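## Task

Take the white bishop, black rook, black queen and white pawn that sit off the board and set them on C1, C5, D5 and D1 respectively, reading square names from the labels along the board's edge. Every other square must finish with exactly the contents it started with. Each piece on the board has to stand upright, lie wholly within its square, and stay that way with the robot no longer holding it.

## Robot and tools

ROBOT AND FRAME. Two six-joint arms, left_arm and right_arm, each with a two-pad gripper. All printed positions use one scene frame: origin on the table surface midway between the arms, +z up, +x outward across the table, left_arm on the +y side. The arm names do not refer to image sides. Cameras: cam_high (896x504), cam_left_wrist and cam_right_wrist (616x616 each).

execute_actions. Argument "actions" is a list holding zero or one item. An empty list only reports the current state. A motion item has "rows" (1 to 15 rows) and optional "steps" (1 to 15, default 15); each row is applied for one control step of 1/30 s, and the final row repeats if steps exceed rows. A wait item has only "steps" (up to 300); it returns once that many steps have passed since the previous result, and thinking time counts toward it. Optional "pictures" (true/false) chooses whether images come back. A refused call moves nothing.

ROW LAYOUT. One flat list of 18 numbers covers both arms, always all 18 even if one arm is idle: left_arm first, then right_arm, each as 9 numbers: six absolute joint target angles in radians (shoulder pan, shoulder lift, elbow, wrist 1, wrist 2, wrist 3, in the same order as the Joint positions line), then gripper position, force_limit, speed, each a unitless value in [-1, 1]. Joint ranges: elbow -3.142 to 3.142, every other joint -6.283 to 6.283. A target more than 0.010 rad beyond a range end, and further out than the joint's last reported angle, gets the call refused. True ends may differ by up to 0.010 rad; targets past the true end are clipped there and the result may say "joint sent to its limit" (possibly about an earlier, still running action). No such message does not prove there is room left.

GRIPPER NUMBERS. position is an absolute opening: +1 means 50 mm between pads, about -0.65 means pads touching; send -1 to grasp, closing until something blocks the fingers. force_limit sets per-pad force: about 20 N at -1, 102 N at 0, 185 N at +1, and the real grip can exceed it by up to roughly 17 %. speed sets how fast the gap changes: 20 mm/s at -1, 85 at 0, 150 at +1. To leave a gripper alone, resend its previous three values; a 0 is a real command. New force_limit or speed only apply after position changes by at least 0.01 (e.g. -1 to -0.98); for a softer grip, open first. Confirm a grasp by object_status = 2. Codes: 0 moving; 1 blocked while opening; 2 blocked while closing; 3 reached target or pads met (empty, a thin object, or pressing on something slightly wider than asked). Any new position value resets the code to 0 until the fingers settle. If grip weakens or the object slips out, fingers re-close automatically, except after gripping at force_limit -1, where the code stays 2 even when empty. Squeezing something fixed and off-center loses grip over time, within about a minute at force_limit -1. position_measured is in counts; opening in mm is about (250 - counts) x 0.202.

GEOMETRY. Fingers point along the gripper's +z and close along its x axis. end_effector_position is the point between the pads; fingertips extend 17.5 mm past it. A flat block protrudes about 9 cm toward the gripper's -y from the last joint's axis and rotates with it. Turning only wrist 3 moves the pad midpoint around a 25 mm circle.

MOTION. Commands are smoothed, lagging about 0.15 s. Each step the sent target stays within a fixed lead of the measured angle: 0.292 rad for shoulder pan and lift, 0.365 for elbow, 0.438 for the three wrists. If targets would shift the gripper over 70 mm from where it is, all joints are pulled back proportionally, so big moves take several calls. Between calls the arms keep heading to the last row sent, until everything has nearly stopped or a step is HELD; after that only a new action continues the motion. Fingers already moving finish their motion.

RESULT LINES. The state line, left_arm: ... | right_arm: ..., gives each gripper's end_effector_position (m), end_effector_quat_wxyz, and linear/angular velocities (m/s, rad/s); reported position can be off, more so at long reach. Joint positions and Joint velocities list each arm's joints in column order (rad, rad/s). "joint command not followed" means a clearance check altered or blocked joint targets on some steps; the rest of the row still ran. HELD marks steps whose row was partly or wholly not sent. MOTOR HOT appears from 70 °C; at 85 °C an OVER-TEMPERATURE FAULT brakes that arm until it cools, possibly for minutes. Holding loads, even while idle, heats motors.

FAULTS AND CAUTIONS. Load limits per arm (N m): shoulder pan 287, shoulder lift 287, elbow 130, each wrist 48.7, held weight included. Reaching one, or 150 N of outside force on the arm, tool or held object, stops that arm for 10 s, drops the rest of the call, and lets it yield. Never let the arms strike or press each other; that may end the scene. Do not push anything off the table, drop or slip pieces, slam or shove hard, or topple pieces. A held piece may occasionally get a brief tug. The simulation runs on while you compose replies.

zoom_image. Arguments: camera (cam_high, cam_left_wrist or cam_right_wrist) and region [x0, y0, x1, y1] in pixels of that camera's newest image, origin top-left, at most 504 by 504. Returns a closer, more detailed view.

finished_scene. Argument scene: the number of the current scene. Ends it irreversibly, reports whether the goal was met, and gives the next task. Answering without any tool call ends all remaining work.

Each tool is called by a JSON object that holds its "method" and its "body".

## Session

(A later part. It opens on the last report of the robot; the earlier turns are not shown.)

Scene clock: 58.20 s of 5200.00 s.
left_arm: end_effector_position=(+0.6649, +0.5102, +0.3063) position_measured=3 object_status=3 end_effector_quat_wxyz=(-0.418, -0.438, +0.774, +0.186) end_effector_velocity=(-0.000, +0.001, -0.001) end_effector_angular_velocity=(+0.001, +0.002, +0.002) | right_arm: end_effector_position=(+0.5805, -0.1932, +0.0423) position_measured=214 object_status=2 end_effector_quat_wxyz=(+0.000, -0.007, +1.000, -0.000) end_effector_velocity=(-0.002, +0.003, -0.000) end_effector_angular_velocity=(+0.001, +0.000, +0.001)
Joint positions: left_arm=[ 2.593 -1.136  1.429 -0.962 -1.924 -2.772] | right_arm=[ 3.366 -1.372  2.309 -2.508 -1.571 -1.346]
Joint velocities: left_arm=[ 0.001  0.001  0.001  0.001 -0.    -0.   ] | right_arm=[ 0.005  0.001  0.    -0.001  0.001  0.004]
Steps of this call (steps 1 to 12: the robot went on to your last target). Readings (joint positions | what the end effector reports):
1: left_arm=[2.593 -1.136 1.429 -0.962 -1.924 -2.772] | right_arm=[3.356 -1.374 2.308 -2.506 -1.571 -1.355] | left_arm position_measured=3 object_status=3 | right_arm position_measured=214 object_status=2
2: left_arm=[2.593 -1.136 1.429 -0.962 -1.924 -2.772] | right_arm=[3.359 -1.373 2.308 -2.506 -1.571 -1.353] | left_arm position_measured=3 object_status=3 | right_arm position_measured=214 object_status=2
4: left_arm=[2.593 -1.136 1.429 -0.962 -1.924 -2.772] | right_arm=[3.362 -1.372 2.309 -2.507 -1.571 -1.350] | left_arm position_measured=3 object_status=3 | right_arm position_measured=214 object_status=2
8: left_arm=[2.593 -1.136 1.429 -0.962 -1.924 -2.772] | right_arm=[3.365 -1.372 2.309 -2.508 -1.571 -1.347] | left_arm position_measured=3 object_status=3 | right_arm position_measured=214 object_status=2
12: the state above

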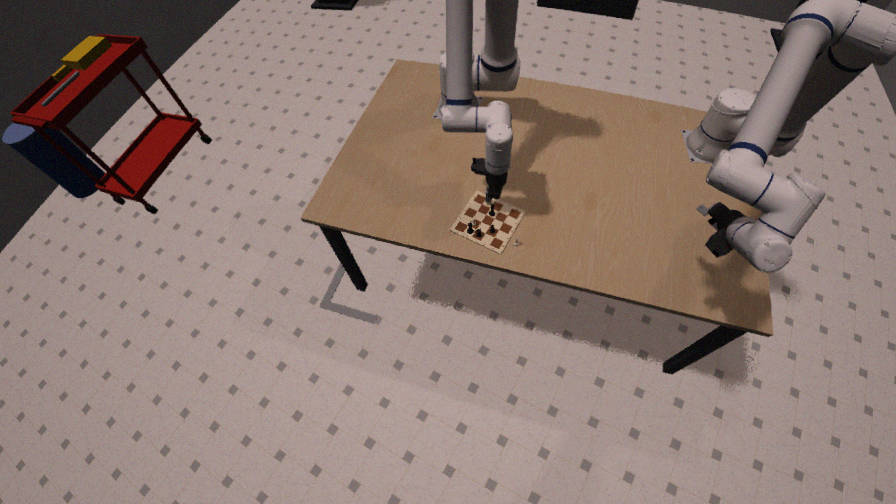

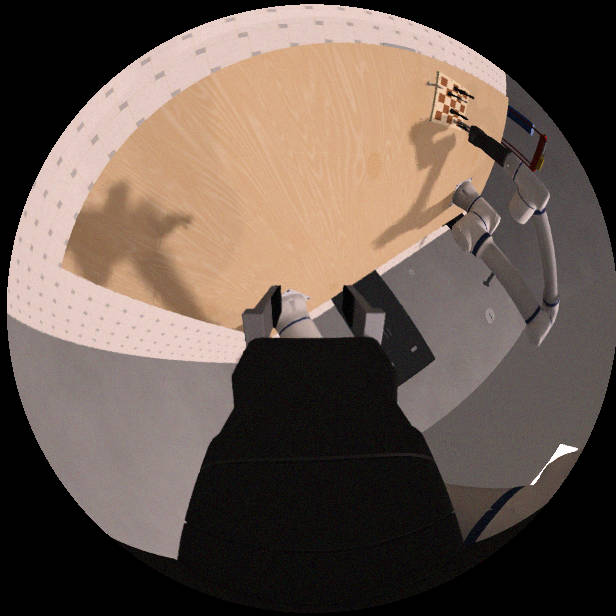

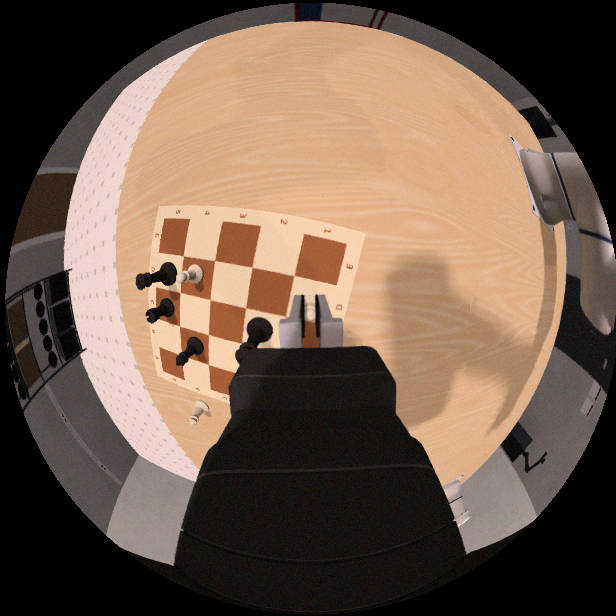

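{"method": "execute_actions", "body": {"actions": [{"rows":[[2.593,-1.136,1.429,-0.962,-1.924,-2.772,1,0,0,3.3647,-1.3645,2.3156,-2.522,-1.571,-1.347,-1,0.5,0]],"steps":12}], "pictures": false}}

{"method": "execute_actions", "body": {"actions": [{"rows":[[2.593,-1.136,1.429,-0.962,-1.924,-2.772,1,0,0,3.3647,-1.3645,2.3156,-2.522,-1.571,-1.347,0.05,0,-0.5]],"steps":12}], "pictures": false}}

{"method": "execute_actions", "body": {"actions": [{"rows":[[2.593,-1.136,1.429,-0.962,-1.924,-2.772,1,0,0,3.3647,-1.49,2.266,-2.347,-1.571,-1.347,0.05,0,-0.5]]}], "pictures": false}}

{"method": "execute_actions", "body": {"actions": [{"rows":[[2.593,-1.136,1.429,-0.962,-1.924,-2.772,1,0,0,3.505,-1.1934,1.8777,-2.2553,-1.571,-1.207,0.4,0,0]]}], "pictures": false}}

{"method": "execute_actions", "body": {"actions": [{"rows":[[2.593,-1.136,1.429,-0.962,-1.924,-2.772,1,0,0,3.505,-1.155,1.896,-2.312,-1.571,-1.207,0.4,0,0]]}]}}

Scene clock: 67.53 s of 5200.00 s.
left_arm: end_effector_position=(+0.6649, +0.5102, +0.3063) position_measured=3 object_status=3 end_effector_quat_wxyz=(-0.418, -0.438, +0.774, +0.186) end_effector_velocity=(-0.001, -0.000, -0.001) end_effector_angular_velocity=(+0.001, +0.001, -0.000) | right_arm: end_effector_position=(+0.5791, -0.1943, +0.0374) position_measured=214 object_status=2 end_effector_quat_wxyz=(+0.000, -0.007, +1.000, -0.000) end_effector_velocity=(-0.001, -0.001, -0.003) end_effector_angular_velocity=(-0.001, +0.001, -0.000)
Joint positions: left_arm=[ 2.593 -1.136  1.429 -0.962 -1.924 -2.772] | right_arm=[ 3.365 -1.365  2.315 -2.521 -1.571 -1.347]
Joint velocities: left_arm=[-0.001  0.     0.001 -0.    -0.    -0.001] | right_arm=[-0.001  0.004  0.003 -0.006 -0.    -0.001]
Steps of this call (steps 1 to 30: the robot went on to your last target; steps 31 to 100: nothing new was sent; then 5.60 s passed at rest; steps 101 to 112: all 12 steps of this action). Readings (joint positions | what the end effector reports):
101: left_arm=[2.593 -1.136 1.429 -0.962 -1.924 -2.772] | right_arm=[3.367 -1.371 2.309 -2.509 -1.571 -1.345] | left_arm position_measured=3 object_status=3 | right_arm position_measured=214 object_status=2
102: left_arm=[2.593 -1.136 1.429 -0.962 -1.924 -2.772] | right_arm=[3.367 -1.370 2.310 -2.511 -1.571 -1.345] | left_arm position_measured=3 object_status=3 | right_arm position_measured=214 object_status=2
104: left_arm=[2.593 -1.136 1.429 -0.962 -1.924 -2.772] | right_arm=[3.366 -1.368 2.312 -2.515 -1.571 -1.346] | left_arm position_measured=3 object_status=3 | right_arm position_measured=214 object_status=2
108: left_arm=[2.593 -1.136 1.429 -0.962 -1.924 -2.772] | right_arm=[3.365 -1.366 2.314 -2.520 -1.571 -1.347] | left_arm position_measured=3 object_status=3 | right_arm position_measured=214 object_status=2
112: the state above

Scene clock: 67.93 s of 5200.00 s.
left_arm: end_effector_position=(+0.6649, +0.5102, +0.3063) position_measured=3 object_status=3 end_effector_quat_wxyz=(-0.418, -0.438, +0.774, +0.186) end_effector_velocity=(-0.000, -0.000, -0.001) end_effector_angular_velocity=(+0.001, +0.002, -0.000) | right_arm: end_effector_position=(+0.5787, -0.1945, +0.0367) position_measured=145 object_status=0 end_effector_quat_wxyz=(-0.000, -0.007, +1.000, -0.000) end_effector_velocity=(+0.002, +0.000, +0.001) end_effector_angular_velocity=(+0.001, -0.002, -0.000)
Joint positions: left_arm=[ 2.593 -1.136  1.429 -0.962 -1.924 -2.772] | right_arm=[ 3.365 -1.364  2.316 -2.522 -1.571 -1.347]
Joint velocities: left_arm=[-0.001  0.001  0.001 -0.    -0.    -0.   ] | right_arm=[-0.     0.    -0.002 -0.001  0.     0.   ]
Steps of this call (steps 1 to 12: all 12 steps of this action). Readings (joint positions | what the end effector reports):
1: left_arm=[2.593 -1.136 1.429 -0.962 -1.924 -2.772] | right_arm=[3.365 -1.365 2.315 -2.522 -1.571 -1.347] | left_arm position_measured=3 object_status=3 | right_arm position_measured=211 object_status=0
2: left_arm=[2.593 -1.136 1.429 -0.962 -1.924 -2.772] | right_arm=[3.365 -1.365 2.315 -2.522 -1.571 -1.347] | left_arm position_measured=3 object_status=3 | right_arm position_measured=204 object_status=0
4: left_arm=[2.593 -1.136 1.429 -0.962 -1.924 -2.772] | right_arm=[3.365 -1.364 2.316 -2.522 -1.571 -1.347] | left_arm position_measured=3 object_status=3 | right_arm position_measured=187 object_status=0
8: left_arm=[2.593 -1.136 1.429 -0.962 -1.924 -2.772] | right_arm=[3.365 -1.364 2.316 -2.522 -1.571 -1.347] | left_arm position_measured=3 object_status=3 | right_arm position_measured=152 object_status=0
12: the state above

Scene clock: 68.43 s of 5200.00 s.
left_arm: end_effector_position=(+0.6649, +0.5102, +0.3063) position_measured=3 object_status=3 end_effector_quat_wxyz=(-0.418, -0.438, +0.774, +0.186) end_effector_velocity=(-0.000, +0.000, +0.001) end_effector_angular_velocity=(-0.000, -0.001, +0.000) | right_arm: end_effector_position=(+0.5786, -0.1945, +0.1102) position_measured=145 object_status=3 end_effector_quat_wxyz=(+0.000, -0.007, +1.000, -0.000) end_effector_velocity=(-0.001, -0.000, +0.021) end_effector_angular_velocity=(+0.000, -0.002, +0.000)
Joint positions: left_arm=[ 2.593 -1.136  1.429 -0.962 -1.924 -2.772] | right_arm=[ 3.365 -1.486  2.268 -2.353 -1.571 -1.347]
Joint velocities: left_arm=[ 0.    -0.001  0.    -0.     0.     0.   ] | right_arm=[ 0.    -0.033 -0.013  0.044 -0.    -0.   ]
Steps of this call (steps 1 to 15: all 15 steps of this action). Readings (joint positions | what the end effector reports):
1: left_arm=[2.593 -1.136 1.429 -0.962 -1.924 -2.772] | right_arm=[3.365 -1.365 2.316 -2.522 -1.571 -1.347] | left_arm position_measured=3 object_status=3 | right_arm position_measured=145 object_status=0
2: left_arm=[2.593 -1.136 1.429 -0.962 -1.924 -2.772] | right_arm=[3.365 -1.375 2.312 -2.507 -1.571 -1.347] | left_arm position_measured=3 object_status=3 | right_arm position_measured=145 object_status=0
4: left_arm=[2.593 -1.136 1.429 -0.962 -1.924 -2.772] | right_arm=[3.365 -1.418 2.293 -2.447 -1.571 -1.347] | left_arm position_measured=3 object_status=3 | right_arm position_measured=145 object_status=3
8: left_arm=[2.593 -1.136 1.429 -0.962 -1.924 -2.772] | right_arm=[3.365 -1.465 2.276 -2.382 -1.571 -1.347] | left_arm position_measured=3 object_status=3 | right_arm position_measured=145 object_status=3
15: the state above

Scene clock: 68.93 s of 5200.00 s.
left_arm: end_effector_position=(+0.6649, +0.5102, +0.3063) position_measured=3 object_status=3 end_effector_quat_wxyz=(-0.418, -0.438, +0.774, +0.186) end_effector_velocity=(-0.000, +0.000, -0.001) end_effector_angular_velocity=(+0.001, +0.001, +0.001) | right_arm: end_effector_position=(+0.7022, -0.0788, +0.1139) position_measured=92 object_status=3 end_effector_quat_wxyz=(-0.000, -0.007, +1.000, -0.000) end_effector_velocity=(+0.203, +0.242, -0.021) end_effector_angular_velocity=(+0.001, -0.003, +0.003)
Joint positions: left_arm=[ 2.593 -1.136  1.429 -0.962 -1.924 -2.772] | right_arm=[ 3.478 -1.25   1.953 -2.274 -1.571 -1.234]
Joint velocities: left_arm=[ 0.     0.001  0.001 -0.001 -0.    -0.001] | right_arm=[ 0.211  0.439 -0.585  0.143 -0.     0.208]
Steps of this call (steps 1 to 15: all 15 steps of this action). Readings (joint positions | what the end effector reports):
1: left_arm=[2.593 -1.136 1.429 -0.962 -1.924 -2.772] | right_arm=[3.365 -1.486 2.267 -2.351 -1.571 -1.347] | left_arm position_measured=3 object_status=3 | right_arm position_measured=142 object_status=0
2: left_arm=[2.593 -1.136 1.429 -0.962 -1.924 -2.772] | right_arm=[3.370 -1.477 2.255 -2.347 -1.571 -1.342] | left_arm position_measured=3 object_status=3 | right_arm position_measured=127 object_status=0
4: left_arm=[2.593 -1.136 1.429 -0.962 -1.924 -2.772] | right_arm=[3.388 -1.438 2.204 -2.335 -1.571 -1.323] | left_arm position_measured=3 object_status=3 | right_arm position_measured=100 object_status=0
8: left_arm=[2.593 -1.136 1.429 -0.962 -1.924 -2.772] | right_arm=[3.421 -1.369 2.113 -2.312 -1.571 -1.291] | left_arm position_measured=3 object_status=3 | right_arm position_measured=92 object_status=0
15: the state above

Scene clock: 69.43 s of 5200.00 s.
left_arm: end_effector_position=(+0.6649, +0.5102, +0.3063) position_measured=3 object_status=3 end_effector_quat_wxyz=(-0.418, -0.438, +0.774, +0.186) end_effector_velocity=(+0.000, +0.000, +0.000) end_effector_angular_velocity=(+0.001, -0.001, +0.001) | right_arm: end_effector_position=(+0.7275, -0.0476, +0.0780) position_measured=92 object_status=3 end_effector_quat_wxyz=(+0.000, -0.007, +1.000, -0.000) end_effector_velocity=(+0.004, +0.005, -0.009) end_effector_angular_velocity=(-0.001, +0.001, -0.001)
Joint positions: left_arm=[ 2.593 -1.136  1.429 -0.962 -1.924 -2.772] | right_arm=[ 3.504 -1.157  1.897 -2.311 -1.571 -1.208]
Joint velocities: left_arm=[ 0.001 -0.    -0.    -0.     0.    -0.001] | right_arm=[ 0.004  0.019 -0.008 -0.009 -0.001  0.005]
Steps of this call (steps 1 to 15: all 15 steps of this action). Readings (joint positions | what the end effector reports):
1: left_arm=[2.593 -1.136 1.429 -0.962 -1.924 -2.772] | right_arm=[3.484 -1.236 1.936 -2.270 -1.571 -1.228] | left_arm position_measured=3 object_status=3 | right_arm position_measured=92 object_status=3
2: left_arm=[2.593 -1.136 1.429 -0.962 -1.924 -2.772] | right_arm=[3.489 -1.221 1.925 -2.275 -1.571 -1.223] | left_arm position_measured=3 object_status=3 | right_arm position_measured=92 object_status=3
4: left_arm=[2.593 -1.136 1.429 -0.962 -1.924 -2.772] | right_arm=[3.496 -1.193 1.914 -2.290 -1.571 -1.217] | left_arm position_measured=3 object_status=3 | right_arm position_measured=92 object_status=3
8: left_arm=[2.593 -1.136 1.429 -0.962 -1.924 -2.772] | right_arm=[3.502 -1.169 1.902 -2.304 -1.571 -1.210] | left_arm position_measured=3 object_status=3 | right_arm position_measured=92 object_status=3
15: the state above

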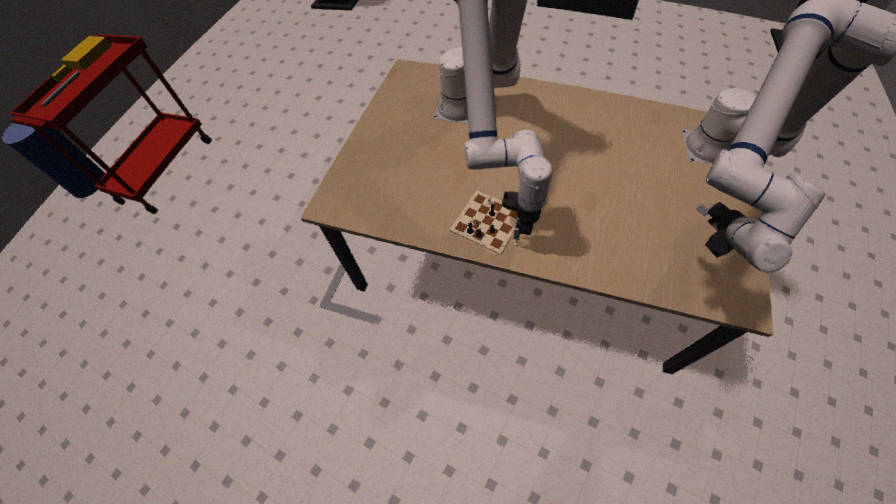

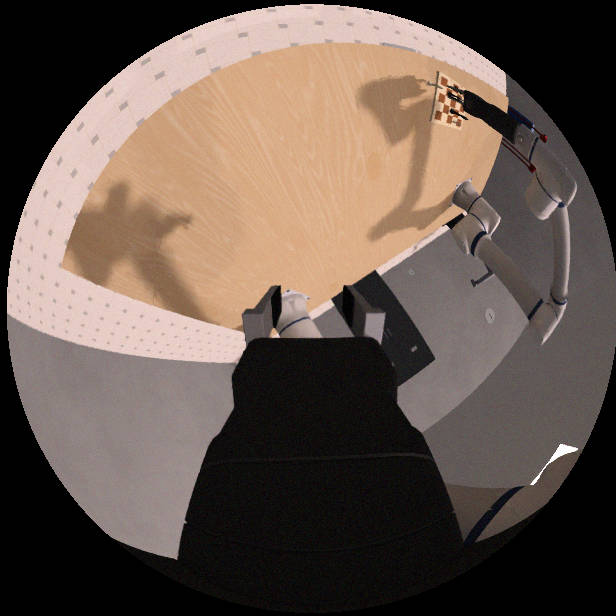

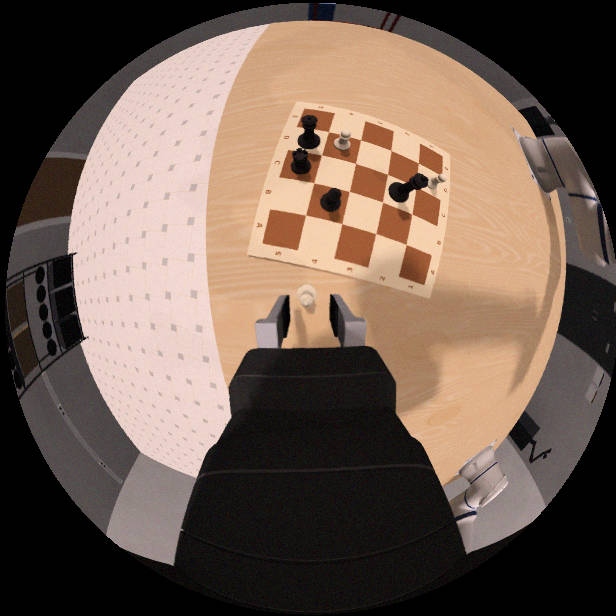

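{"method": "execute_actions", "body": {"actions": [{"rows":[[2.593,-1.136,1.429,-0.962,-1.924,-2.772,1,0,0,3.503,-1.11,1.91,-2.371,-1.571,-1.209,0.4,0,0]]}], "pictures": false}}

{"method": "execute_actions", "body": {"actions": [{"rows":[[2.593,-1.136,1.429,-0.962,-1.924,-2.772,1,0,0,3.503,-1.11,1.91,-2.371,-1.571,-1.209,-1,0.5,0]]}], "pictures": false}}

{"method": "execute_actions", "body": {"actions": [{"rows":[[2.593,-1.136,1.429,-0.962,-1.924,-2.772,1,0,0,3.503,-1.205,1.87,-2.236,-1.571,-1.209,-1,0.5,0]]}], "pictures": false}}

{"method": "execute_actions", "body": {"actions": [{"rows":[[2.593,-1.136,1.429,-0.962,-1.924,-2.772,1,0,0,3.4202,-1.457,2.2115,-2.3255,-1.571,-1.292,-1,0.5,0]]}], "pictures": false}}

{"method": "execute_actions", "body": {"actions": [{"steps":12}], "pictures": false}}

{"method": "execute_actions", "body": {"actions": [{"rows":[[2.593,-1.136,1.429,-0.962,-1.924,-2.772,1,0,0,3.4202,-1.3471,2.2585,-2.4824,-1.571,-1.292,-1,0.5,0]]}]}}

{"method": "zoom_image", "body": {"camera": "cam_right_wrist", "region": [230,230,390,350]}}

Scene clock: 78.60 s of 5200.00 s.
left_arm: end_effector_position=(+0.6649, +0.5102, +0.3063) position_measured=3 object_status=3 end_effector_quat_wxyz=(-0.418, -0.438, +0.774, +0.186) end_effector_velocity=(+0.000, +0.000, -0.001) end_effector_angular_velocity=(+0.002, +0.000, +0.002) | right_arm: end_effector_position=(+0.7303, -0.0476, +0.0420) position_measured=92 object_status=3 end_effector_quat_wxyz=(+0.000, -0.007, +1.000, -0.000) end_effector_velocity=(+0.001, -0.000, -0.008) end_effector_angular_velocity=(+0.000, +0.000, +0.000)
Joint positions: left_arm=[ 2.593 -1.136  1.429 -0.962 -1.924 -2.772] | right_arm=[ 3.503 -1.111  1.91  -2.369 -1.571 -1.209]
Joint velocities: left_arm=[ 0.001  0.     0.    -0.001  0.    -0.002] | right_arm=[-0.001  0.01   0.003 -0.013  0.    -0.001]
Steps of this call (steps 1 to 15: the robot went on to your last target; steps 16 to 90: nothing new was sent; then 5.67 s passed at rest; steps 91 to 105: all 15 steps of this action). Readings (joint positions | what the end effector reports):
91: left_arm=[2.593 -1.136 1.429 -0.962 -1.924 -2.772] | right_arm=[3.505 -1.155 1.896 -2.312 -1.571 -1.207] | left_arm position_measured=3 object_status=3 | right_arm position_measured=92 object_status=3
92: left_arm=[2.593 -1.136 1.429 -0.962 -1.924 -2.772] | right_arm=[3.505 -1.148 1.897 -2.322 -1.571 -1.207] | left_arm position_measured=3 object_status=3 | right_arm position_measured=92 object_status=3
94: left_arm=[2.593 -1.136 1.429 -0.962 -1.924 -2.772] | right_arm=[3.504 -1.132 1.903 -2.342 -1.571 -1.208] | left_arm position_measured=3 object_status=3 | right_arm position_measured=92 object_status=3
98: left_arm=[2.593 -1.136 1.429 -0.962 -1.924 -2.772] | right_arm=[3.503 -1.118 1.907 -2.361 -1.571 -1.209] | left_arm position_measured=3 object_status=3 | right_arm position_measured=92 object_status=3
105: the state above

Scene clock: 79.10 s of 5200.00 s.
left_arm: end_effector_position=(+0.6649, +0.5102, +0.3063) position_measured=3 object_status=3 end_effector_quat_wxyz=(-0.418, -0.438, +0.774, +0.186) end_effector_velocity=(-0.000, +0.000, -0.000) end_effector_angular_velocity=(+0.001, +0.001, -0.000) | right_arm: end_effector_position=(+0.7304, -0.0477, +0.0410) position_measured=209 object_status=0 end_effector_quat_wxyz=(+0.000, -0.007, +1.000, -0.000) end_effector_velocity=(-0.000, -0.001, +0.000) end_effector_angular_velocity=(-0.001, -0.000, +0.000)
Joint positions: left_arm=[ 2.593 -1.136  1.429 -0.962 -1.924 -2.772] | right_arm=[ 3.503 -1.11   1.91  -2.371 -1.571 -1.209]
Joint velocities: left_arm=[-0.     0.     0.001  0.     0.    -0.   ] | right_arm=[-0.    -0.     0.    -0.    -0.001 -0.   ]
Steps of this call (steps 1 to 15: all 15 steps of this action). Readings (joint positions | what the end effector reports):
1: left_arm=[2.593 -1.136 1.429 -0.962 -1.924 -2.772] | right_arm=[3.503 -1.111 1.910 -2.370 -1.571 -1.209] | left_arm position_measured=3 object_status=3 | right_arm position_measured=95 object_status=0
2: left_arm=[2.593 -1.136 1.429 -0.962 -1.924 -2.772] | right_arm=[3.503 -1.111 1.910 -2.370 -1.571 -1.209] | left_arm position_measured=3 object_status=3 | right_arm position_measured=109 object_status=0
4: left_arm=[2.593 -1.136 1.429 -0.962 -1.924 -2.772] | right_arm=[3.503 -1.110 1.910 -2.370 -1.571 -1.209] | left_arm position_measured=3 object_status=3 | right_arm position_measured=137 object_status=0
8: left_arm=[2.593 -1.136 1.429 -0.962 -1.924 -2.772] | right_arm=[3.503 -1.110 1.910 -2.371 -1.571 -1.209] | left_arm position_measured=3 object_status=3 | right_arm position_measured=194 object_status=0
15: the state above

Scene clock: 79.60 s of 5200.00 s.
left_arm: end_effector_position=(+0.6649, +0.5102, +0.3063) position_measured=3 object_status=3 end_effector_quat_wxyz=(-0.418, -0.438, +0.774, +0.186) end_effector_velocity=(-0.000, -0.001, -0.001) end_effector_angular_velocity=(-0.000, +0.001, -0.002) | right_arm: end_effector_position=(+0.7287, -0.0483, +0.1190) position_measured=209 object_status=2 end_effector_quat_wxyz=(+0.000, -0.007, +1.000, -0.000) end_effector_velocity=(-0.002, -0.000, +0.020) end_effector_angular_velocity=(-0.000, +0.000, +0.000)
Joint positions: left_arm=[ 2.593 -1.136  1.429 -0.962 -1.924 -2.772] | right_arm=[ 3.503 -1.202  1.871 -2.24  -1.571 -1.209]
Joint velocities: left_arm=[-0.002  0.001  0.001 -0.001  0.     0.001] | right_arm=[ 0.    -0.023 -0.01   0.033 -0.    -0.   ]
Steps of this call (steps 1 to 15: all 15 steps of this action). Readings (joint positions | what the end effector reports):
1: left_arm=[2.593 -1.136 1.429 -0.962 -1.924 -2.772] | right_arm=[3.503 -1.110 1.910 -2.371 -1.571 -1.209] | left_arm position_measured=3 object_status=3 | right_arm position_measured=209 object_status=2
2: left_arm=[2.593 -1.136 1.429 -0.962 -1.924 -2.772] | right_arm=[3.503 -1.119 1.907 -2.355 -1.571 -1.209] | left_arm position_measured=3 object_status=3 | right_arm position_measured=209 object_status=2
4: left_arm=[2.593 -1.136 1.429 -0.962 -1.924 -2.772] | right_arm=[3.503 -1.152 1.891 -2.312 -1.571 -1.209] | left_arm position_measured=3 object_status=3 | right_arm position_measured=209 object_status=2
8: left_arm=[2.593 -1.136 1.429 -0.962 -1.924 -2.772] | right_arm=[3.503 -1.186 1.878 -2.263 -1.571 -1.209] | left_arm position_measured=3 object_status=3 | right_arm position_measured=209 object_status=2
15: the state above

Scene clock: 80.10 s of 5200.00 s.
left_arm: end_effector_position=(+0.6649, +0.5102, +0.3063) position_measured=3 object_status=3 end_effector_quat_wxyz=(-0.418, -0.438, +0.774, +0.186) end_effector_velocity=(+0.000, -0.000, +0.000) end_effector_angular_velocity=(-0.001, -0.001, -0.001) | right_arm: end_effector_position=(+0.6059, -0.1463, +0.1216) position_measured=209 object_status=2 end_effector_quat_wxyz=(+0.000, -0.007, +1.000, -0.000) end_effector_velocity=(-0.133, -0.091, -0.011) end_effector_angular_velocity=(+0.001, -0.004, -0.001)
Joint positions: left_arm=[ 2.593 -1.136  1.429 -0.962 -1.924 -2.772] | right_arm=[ 3.43  -1.427  2.171 -2.315 -1.571 -1.282]
Joint velocities: left_arm=[-0.001 -0.    -0.    -0.001 -0.     0.001] | right_arm=[-0.075 -0.229  0.303 -0.078 -0.    -0.074]
Steps of this call (steps 1 to 15: all 15 steps of this action). Readings (joint positions | what the end effector reports):
1: left_arm=[2.593 -1.136 1.429 -0.962 -1.924 -2.772] | right_arm=[3.503 -1.203 1.871 -2.239 -1.571 -1.209] | left_arm position_measured=3 object_status=3 | right_arm position_measured=209 object_status=2
2: left_arm=[2.593 -1.136 1.429 -0.962 -1.924 -2.772] | right_arm=[3.500 -1.213 1.883 -2.242 -1.571 -1.212] | left_arm position_measured=3 object_status=3 | right_arm position_measured=209 object_status=2
4: left_arm=[2.593 -1.136 1.429 -0.962 -1.924 -2.772] | right_arm=[3.488 -1.251 1.936 -2.255 -1.571 -1.225] | left_arm position_measured=3 object_status=3 | right_arm position_measured=209 object_status=2
8: left_arm=[2.593 -1.136 1.429 -0.962 -1.924 -2.772] | right_arm=[3.464 -1.322 2.030 -2.279 -1.571 -1.248] | left_arm position_measured=3 object_status=3 | right_arm position_measured=209 object_status=2
15: the state above

Scene clock: 80.50 s of 5200.00 s.
left_arm: end_effector_position=(+0.6649, +0.5102, +0.3063) position_measured=3 object_status=3 end_effector_quat_wxyz=(-0.418, -0.438, +0.774, +0.186) end_effector_velocity=(-0.001, +0.000, -0.000) end_effector_angular_velocity=(-0.001, -0.000, -0.000) | right_arm: end_effector_position=(+0.5889, -0.1575, +0.1197) position_measured=209 object_status=2 end_effector_quat_wxyz=(+0.000, -0.007, +1.000, -0.000) end_effector_velocity=(-0.006, -0.004, +0.000) end_effector_angular_velocity=(-0.000, -0.002, -0.000)
Joint positions: left_arm=[ 2.593 -1.136  1.429 -0.962 -1.924 -2.772] | right_arm=[ 3.421 -1.456  2.21  -2.325 -1.571 -1.292]
Joint velocities: left_arm=[ 0.    -0.001  0.002 -0.001  0.     0.001] | right_arm=[-0.003 -0.012  0.013 -0.003 -0.001 -0.003]
Steps of this call (steps 1 to 12: the robot went on to your last target). Readings (joint positions | what the end effector reports):
1: left_arm=[2.593 -1.136 1.429 -0.962 -1.924 -2.772] | right_arm=[3.428 -1.434 2.181 -2.318 -1.571 -1.284] | left_arm position_measured=3 object_status=3 | right_arm position_measured=209 object_status=2
2: left_arm=[2.593 -1.136 1.429 -0.962 -1.924 -2.772] | right_arm=[3.426 -1.439 2.188 -2.319 -1.571 -1.286] | left_arm position_measured=3 object_status=3 | right_arm position_measured=209 object_status=2
4: left_arm=[2.593 -1.136 1.429 -0.962 -1.924 -2.772] | right_arm=[3.424 -1.446 2.197 -2.322 -1.571 -1.289] | left_arm position_measured=3 object_status=3 | right_arm position_measured=209 object_status=2
8: left_arm=[2.593 -1.136 1.429 -0.962 -1.924 -2.772] | right_arm=[3.421 -1.453 2.206 -2.324 -1.571 -1.291] | left_arm position_measured=3 object_status=3 | right_arm position_measured=209 object_status=2
12: the state above

Scene clock: 81.00 s of 5200.00 s.
left_arm: end_effector_position=(+0.6649, +0.5102, +0.3063) position_measured=3 object_status=3 end_effector_quat_wxyz=(-0.418, -0.438, +0.774, +0.186) end_effector_velocity=(-0.000, -0.001, -0.000) end_effector_angular_velocity=(+0.000, +0.000, -0.001) | right_arm: end_effector_position=(+0.5886, -0.1579, +0.0504) position_measured=209 object_status=2 end_effector_quat_wxyz=(+0.000, -0.007, +1.000, -0.000) end_effector_velocity=(-0.001, -0.001, -0.016) end_effector_angular_velocity=(-0.000, -0.001, -0.001)
Joint positions: left_arm=[ 2.593 -1.136  1.429 -0.962 -1.924 -2.772] | right_arm=[ 3.42  -1.351  2.257 -2.477 -1.571 -1.292]
Joint velocities: left_arm=[-0.001  0.    -0.    -0.     0.    -0.   ] | right_arm=[-0.     0.025  0.012 -0.038 -0.001  0.   ]
Steps of this call (steps 1 to 15: all 15 steps of this action). Readings (joint positions | what the end effector reports):
1: left_arm=[2.593 -1.136 1.429 -0.962 -1.924 -2.772] | right_arm=[3.421 -1.456 2.210 -2.326 -1.571 -1.292] | left_arm position_measured=3 object_status=3 | right_arm position_measured=209 object_status=2
2: left_arm=[2.593 -1.136 1.429 -0.962 -1.924 -2.772] | right_arm=[3.421 -1.446 2.214 -2.341 -1.571 -1.292] | left_arm position_measured=3 object_status=3 | right_arm position_measured=209 object_status=2
4: left_arm=[2.593 -1.136 1.429 -0.962 -1.924 -2.772] | right_arm=[3.420 -1.406 2.233 -2.396 -1.571 -1.292] | left_arm position_measured=3 object_status=3 | right_arm position_measured=209 object_status=2
8: left_arm=[2.593 -1.136 1.429 -0.962 -1.924 -2.772] | right_arm=[3.420 -1.368 2.249 -2.452 -1.571 -1.292] | left_arm position_measured=3 object_status=3 | right_arm position_measured=209 object_status=2
15: the state above

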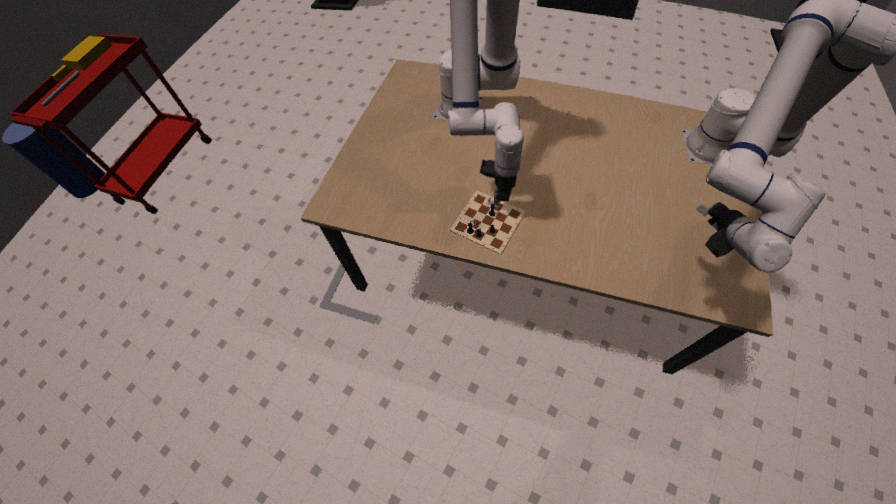

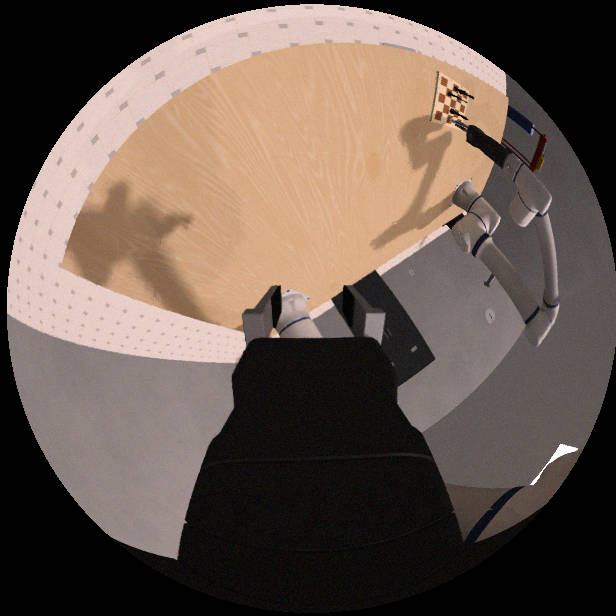

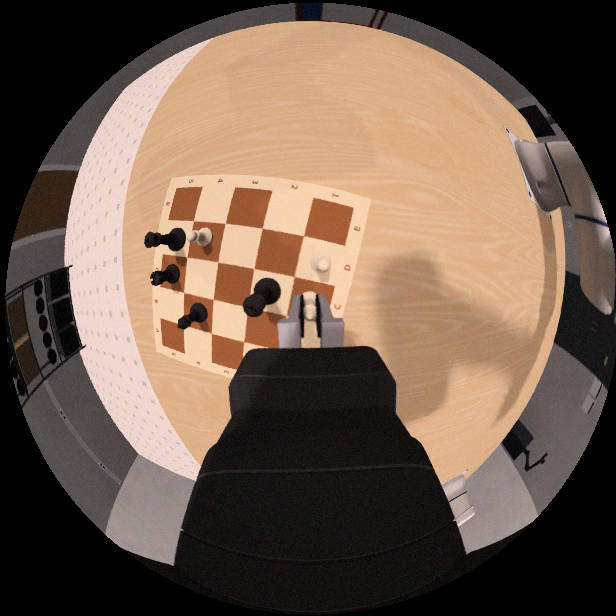

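Region (230, 230, 390, 350) of cam_right_wrist's 616x616 image, scaled by 3.150, with more detail than that image has; it fills the top 378 rows of this view, and the rest is white.

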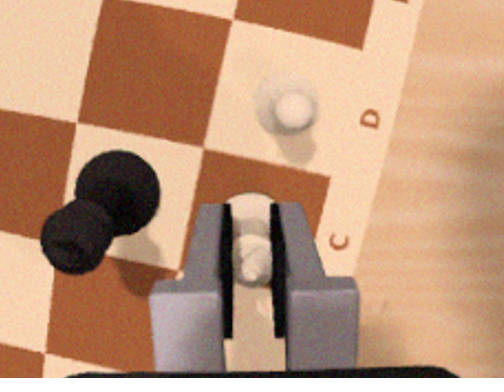

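{"method": "execute_actions", "body": {"actions": [{"rows":[[2.593,-1.136,1.429,-0.962,-1.924,-2.772,1,0,0,3.4202,-1.3435,2.2597,-2.4872,-1.571,-1.292,-1,0.5,0]],"steps":12}], "pictures": false}}

{"method": "execute_actions", "body": {"actions": [{"rows":[[2.593,-1.136,1.429,-0.962,-1.924,-2.772,1,0,0,3.4202,-1.3435,2.2597,-2.4872,-1.571,-1.292,-0.05,0,-0.5]],"steps":12}], "pictures": false}}

{"method": "execute_actions", "body": {"actions": [{"rows":[[2.593,-1.136,1.429,-0.962,-1.924,-2.772,1,0,0,3.4202,-1.457,2.2115,-2.3255,-1.571,-1.292,-0.05,0,-0.5]]}]}}

{"method": "zoom_image", "body": {"camera": "cam_right_wrist", "region": [160,180,380,350]}}

Scene clock: 85.23 s of 5200.00 s.
left_arm: end_effector_position=(+0.6649, +0.5102, +0.3063) position_measured=3 object_status=3 end_effector_quat_wxyz=(-0.418, -0.438, +0.774, +0.186) end_effector_velocity=(+0.001, -0.001, +0.000) end_effector_angular_velocity=(-0.001, -0.001, -0.001) | right_arm: end_effector_position=(+0.5885, -0.1579, +0.0462) position_measured=209 object_status=2 end_effector_quat_wxyz=(+0.000, -0.007, +1.000, -0.000) end_effector_velocity=(+0.001, +0.000, -0.000) end_effector_angular_velocity=(+0.000, -0.002, -0.001)
Joint positions: left_arm=[ 2.593 -1.136  1.429 -0.962 -1.924 -2.772] | right_arm=[ 3.42  -1.344  2.26  -2.487 -1.571 -1.292]
Joint velocities: left_arm=[-0.     0.    -0.001 -0.001 -0.     0.001] | right_arm=[ 0.     0.002 -0.001 -0.002 -0.     0.001]
Steps of this call (steps 1 to 15: the robot went on to your last target; steps 16 to 90: nothing new was sent; then 0.83 s passed at rest; steps 91 to 102: all 12 steps of this action). Readings (joint positions | what the end effector reports):
91: left_arm=[2.593 -1.136 1.429 -0.962 -1.924 -2.772] | right_arm=[3.420 -1.347 2.259 -2.482 -1.571 -1.292] | left_arm position_measured=3 object_status=3 | right_arm position_measured=209 object_status=2
92: left_arm=[2.593 -1.136 1.429 -0.962 -1.924 -2.772] | right_arm=[3.420 -1.347 2.259 -2.483 -1.571 -1.292] | left_arm position_measured=3 object_status=3 | right_arm position_measured=209 object_status=2
94: left_arm=[2.593 -1.136 1.429 -0.962 -1.924 -2.772] | right_arm=[3.420 -1.345 2.259 -2.485 -1.571 -1.292] | left_arm position_measured=3 object_status=3 | right_arm position_measured=209 object_status=2
98: left_arm=[2.593 -1.136 1.429 -0.962 -1.924 -2.772] | right_arm=[3.420 -1.344 2.259 -2.486 -1.571 -1.292] | left_arm position_measured=3 object_status=3 | right_arm position_measured=209 object_status=2
102: the state above

Scene clock: 85.63 s of 5200.00 s.
left_arm: end_effector_position=(+0.6649, +0.5102, +0.3063) position_measured=3 object_status=3 end_effector_quat_wxyz=(-0.418, -0.438, +0.774, +0.186) end_effector_velocity=(+0.000, -0.000, +0.001) end_effector_angular_velocity=(-0.000, -0.003, -0.001) | right_arm: end_effector_position=(+0.5883, -0.1580, +0.0459) position_measured=160 object_status=0 end_effector_quat_wxyz=(+0.000, -0.007, +1.000, -0.000) end_effector_velocity=(+0.000, +0.000, +0.000) end_effector_angular_velocity=(+0.001, -0.001, +0.000)
Joint positions: left_arm=[ 2.593 -1.136  1.429 -0.962 -1.924 -2.772] | right_arm=[ 3.42  -1.343  2.26  -2.487 -1.571 -1.292]
Joint velocities: left_arm=[-0.001 -0.001 -0.001 -0.001  0.001  0.   ] | right_arm=[-0.    -0.001 -0.    -0.001  0.    -0.   ]
Steps of this call (steps 1 to 12: all 12 steps of this action). Readings (joint positions | what the end effector reports):
1: left_arm=[2.593 -1.136 1.429 -0.962 -1.924 -2.772] | right_arm=[3.420 -1.344 2.260 -2.487 -1.571 -1.292] | left_arm position_measured=3 object_status=3 | right_arm position_measured=206 object_status=0
2: left_arm=[2.593 -1.136 1.429 -0.962 -1.924 -2.772] | right_arm=[3.420 -1.344 2.260 -2.487 -1.571 -1.292] | left_arm position_measured=3 object_status=3 | right_arm position_measured=199 object_status=0
4: left_arm=[2.593 -1.136 1.429 -0.962 -1.924 -2.772] | right_arm=[3.420 -1.343 2.260 -2.487 -1.571 -1.292] | left_arm position_measured=3 object_status=3 | right_arm position_measured=182 object_status=0
8: left_arm=[2.593 -1.136 1.429 -0.962 -1.924 -2.772] | right_arm=[3.420 -1.343 2.260 -2.487 -1.571 -1.292] | left_arm position_measured=3 object_status=3 | right_arm position_measured=160 object_status=0
12: the state above

Scene clock: 86.13 s of 5200.00 s.
left_arm: end_effector_position=(+0.6649, +0.5102, +0.3063) position_measured=3 object_status=3 end_effector_quat_wxyz=(-0.418, -0.438, +0.774, +0.186) end_effector_velocity=(+0.000, -0.001, +0.000) end_effector_angular_velocity=(-0.000, -0.001, -0.001) | right_arm: end_effector_position=(+0.5882, -0.1580, +0.1172) position_measured=160 object_status=3 end_effector_quat_wxyz=(+0.000, -0.007, +1.000, -0.000) end_effector_velocity=(-0.001, -0.000, +0.019) end_effector_angular_velocity=(+0.000, -0.001, +0.001)
Joint positions: left_arm=[ 2.593 -1.136  1.429 -0.962 -1.924 -2.772] | right_arm=[ 3.42  -1.453  2.213 -2.331 -1.571 -1.292]
Joint velocities: left_arm=[-0.001  0.    -0.001 -0.    -0.001 -0.   ] | right_arm=[ 0.    -0.029 -0.012  0.039 -0.    -0.   ]
Steps of this call (steps 1 to 15: all 15 steps of this action). Readings (joint positions | what the end effector reports):
1: left_arm=[2.593 -1.136 1.429 -0.962 -1.924 -2.772] | right_arm=[3.420 -1.344 2.260 -2.487 -1.571 -1.292] | left_arm position_measured=3 object_status=3 | right_arm position_measured=160 object_status=3
2: left_arm=[2.593 -1.136 1.429 -0.962 -1.924 -2.772] | right_arm=[3.420 -1.353 2.256 -2.472 -1.571 -1.292] | left_arm position_measured=3 object_status=3 | right_arm position_measured=160 object_status=3
4: left_arm=[2.593 -1.136 1.429 -0.962 -1.924 -2.772] | right_arm=[3.420 -1.394 2.237 -2.416 -1.571 -1.292] | left_arm position_measured=3 object_status=3 | right_arm position_measured=160 object_status=3
8: left_arm=[2.593 -1.136 1.429 -0.962 -1.924 -2.772] | right_arm=[3.420 -1.435 2.221 -2.357 -1.571 -1.292] | left_arm position_measured=3 object_status=3 | right_arm position_measured=160 object_status=3
15: the state above

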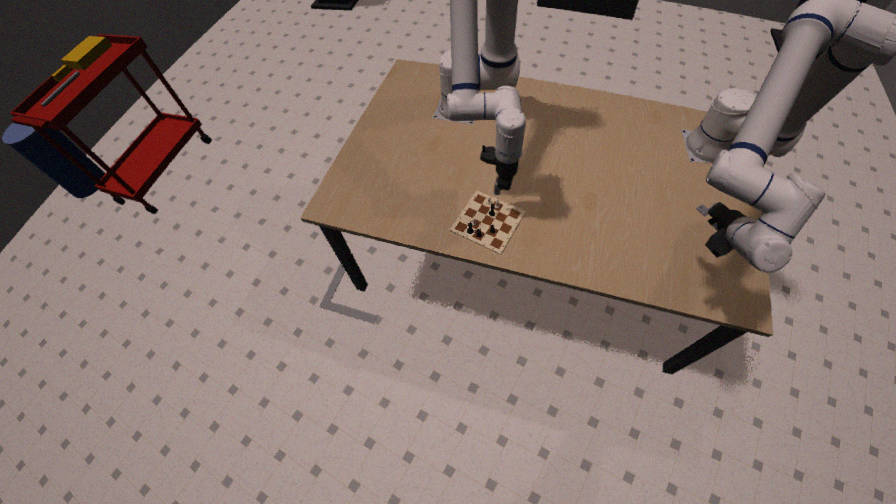

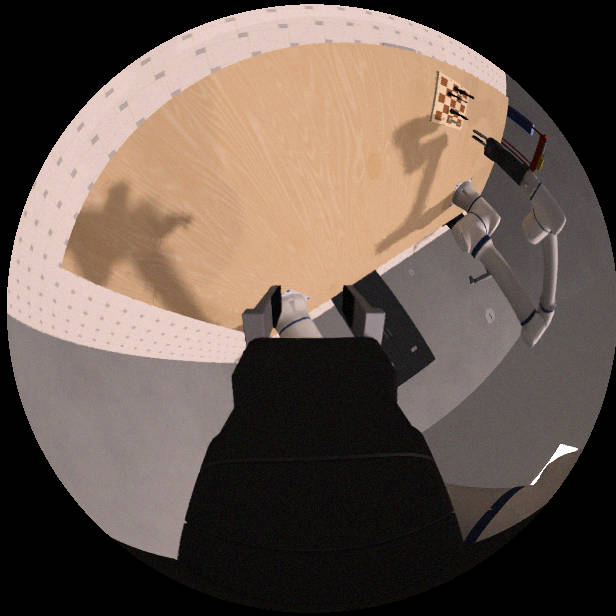

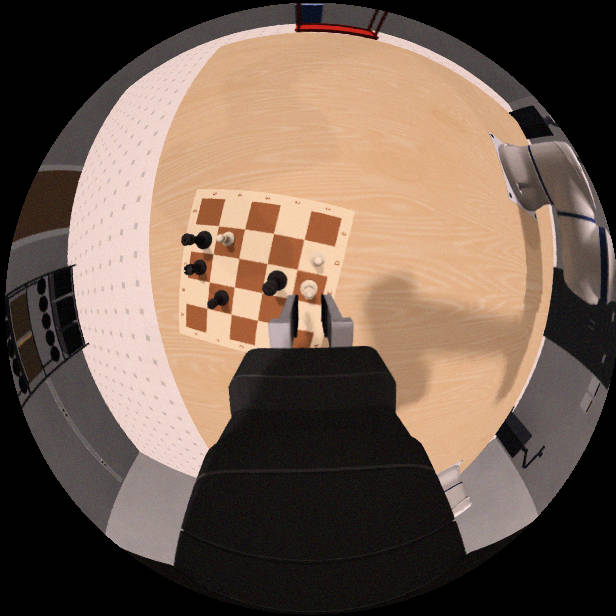

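Region (160, 180, 380, 350) of cam_right_wrist's 616x616 image, scaled by 2.291, with more detail than that image has; it fills the top 389 rows of this view, and the rest is white.

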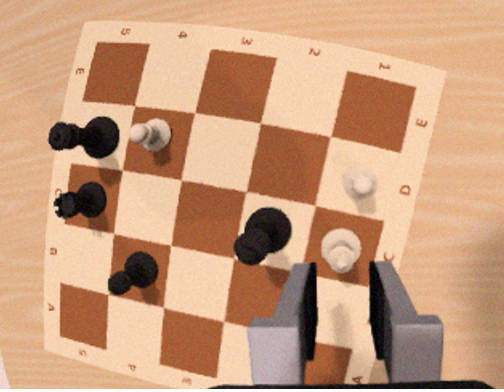

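{"method": "finished_scene", "body": {"scene": 2}}

The scene is finished: the task was done.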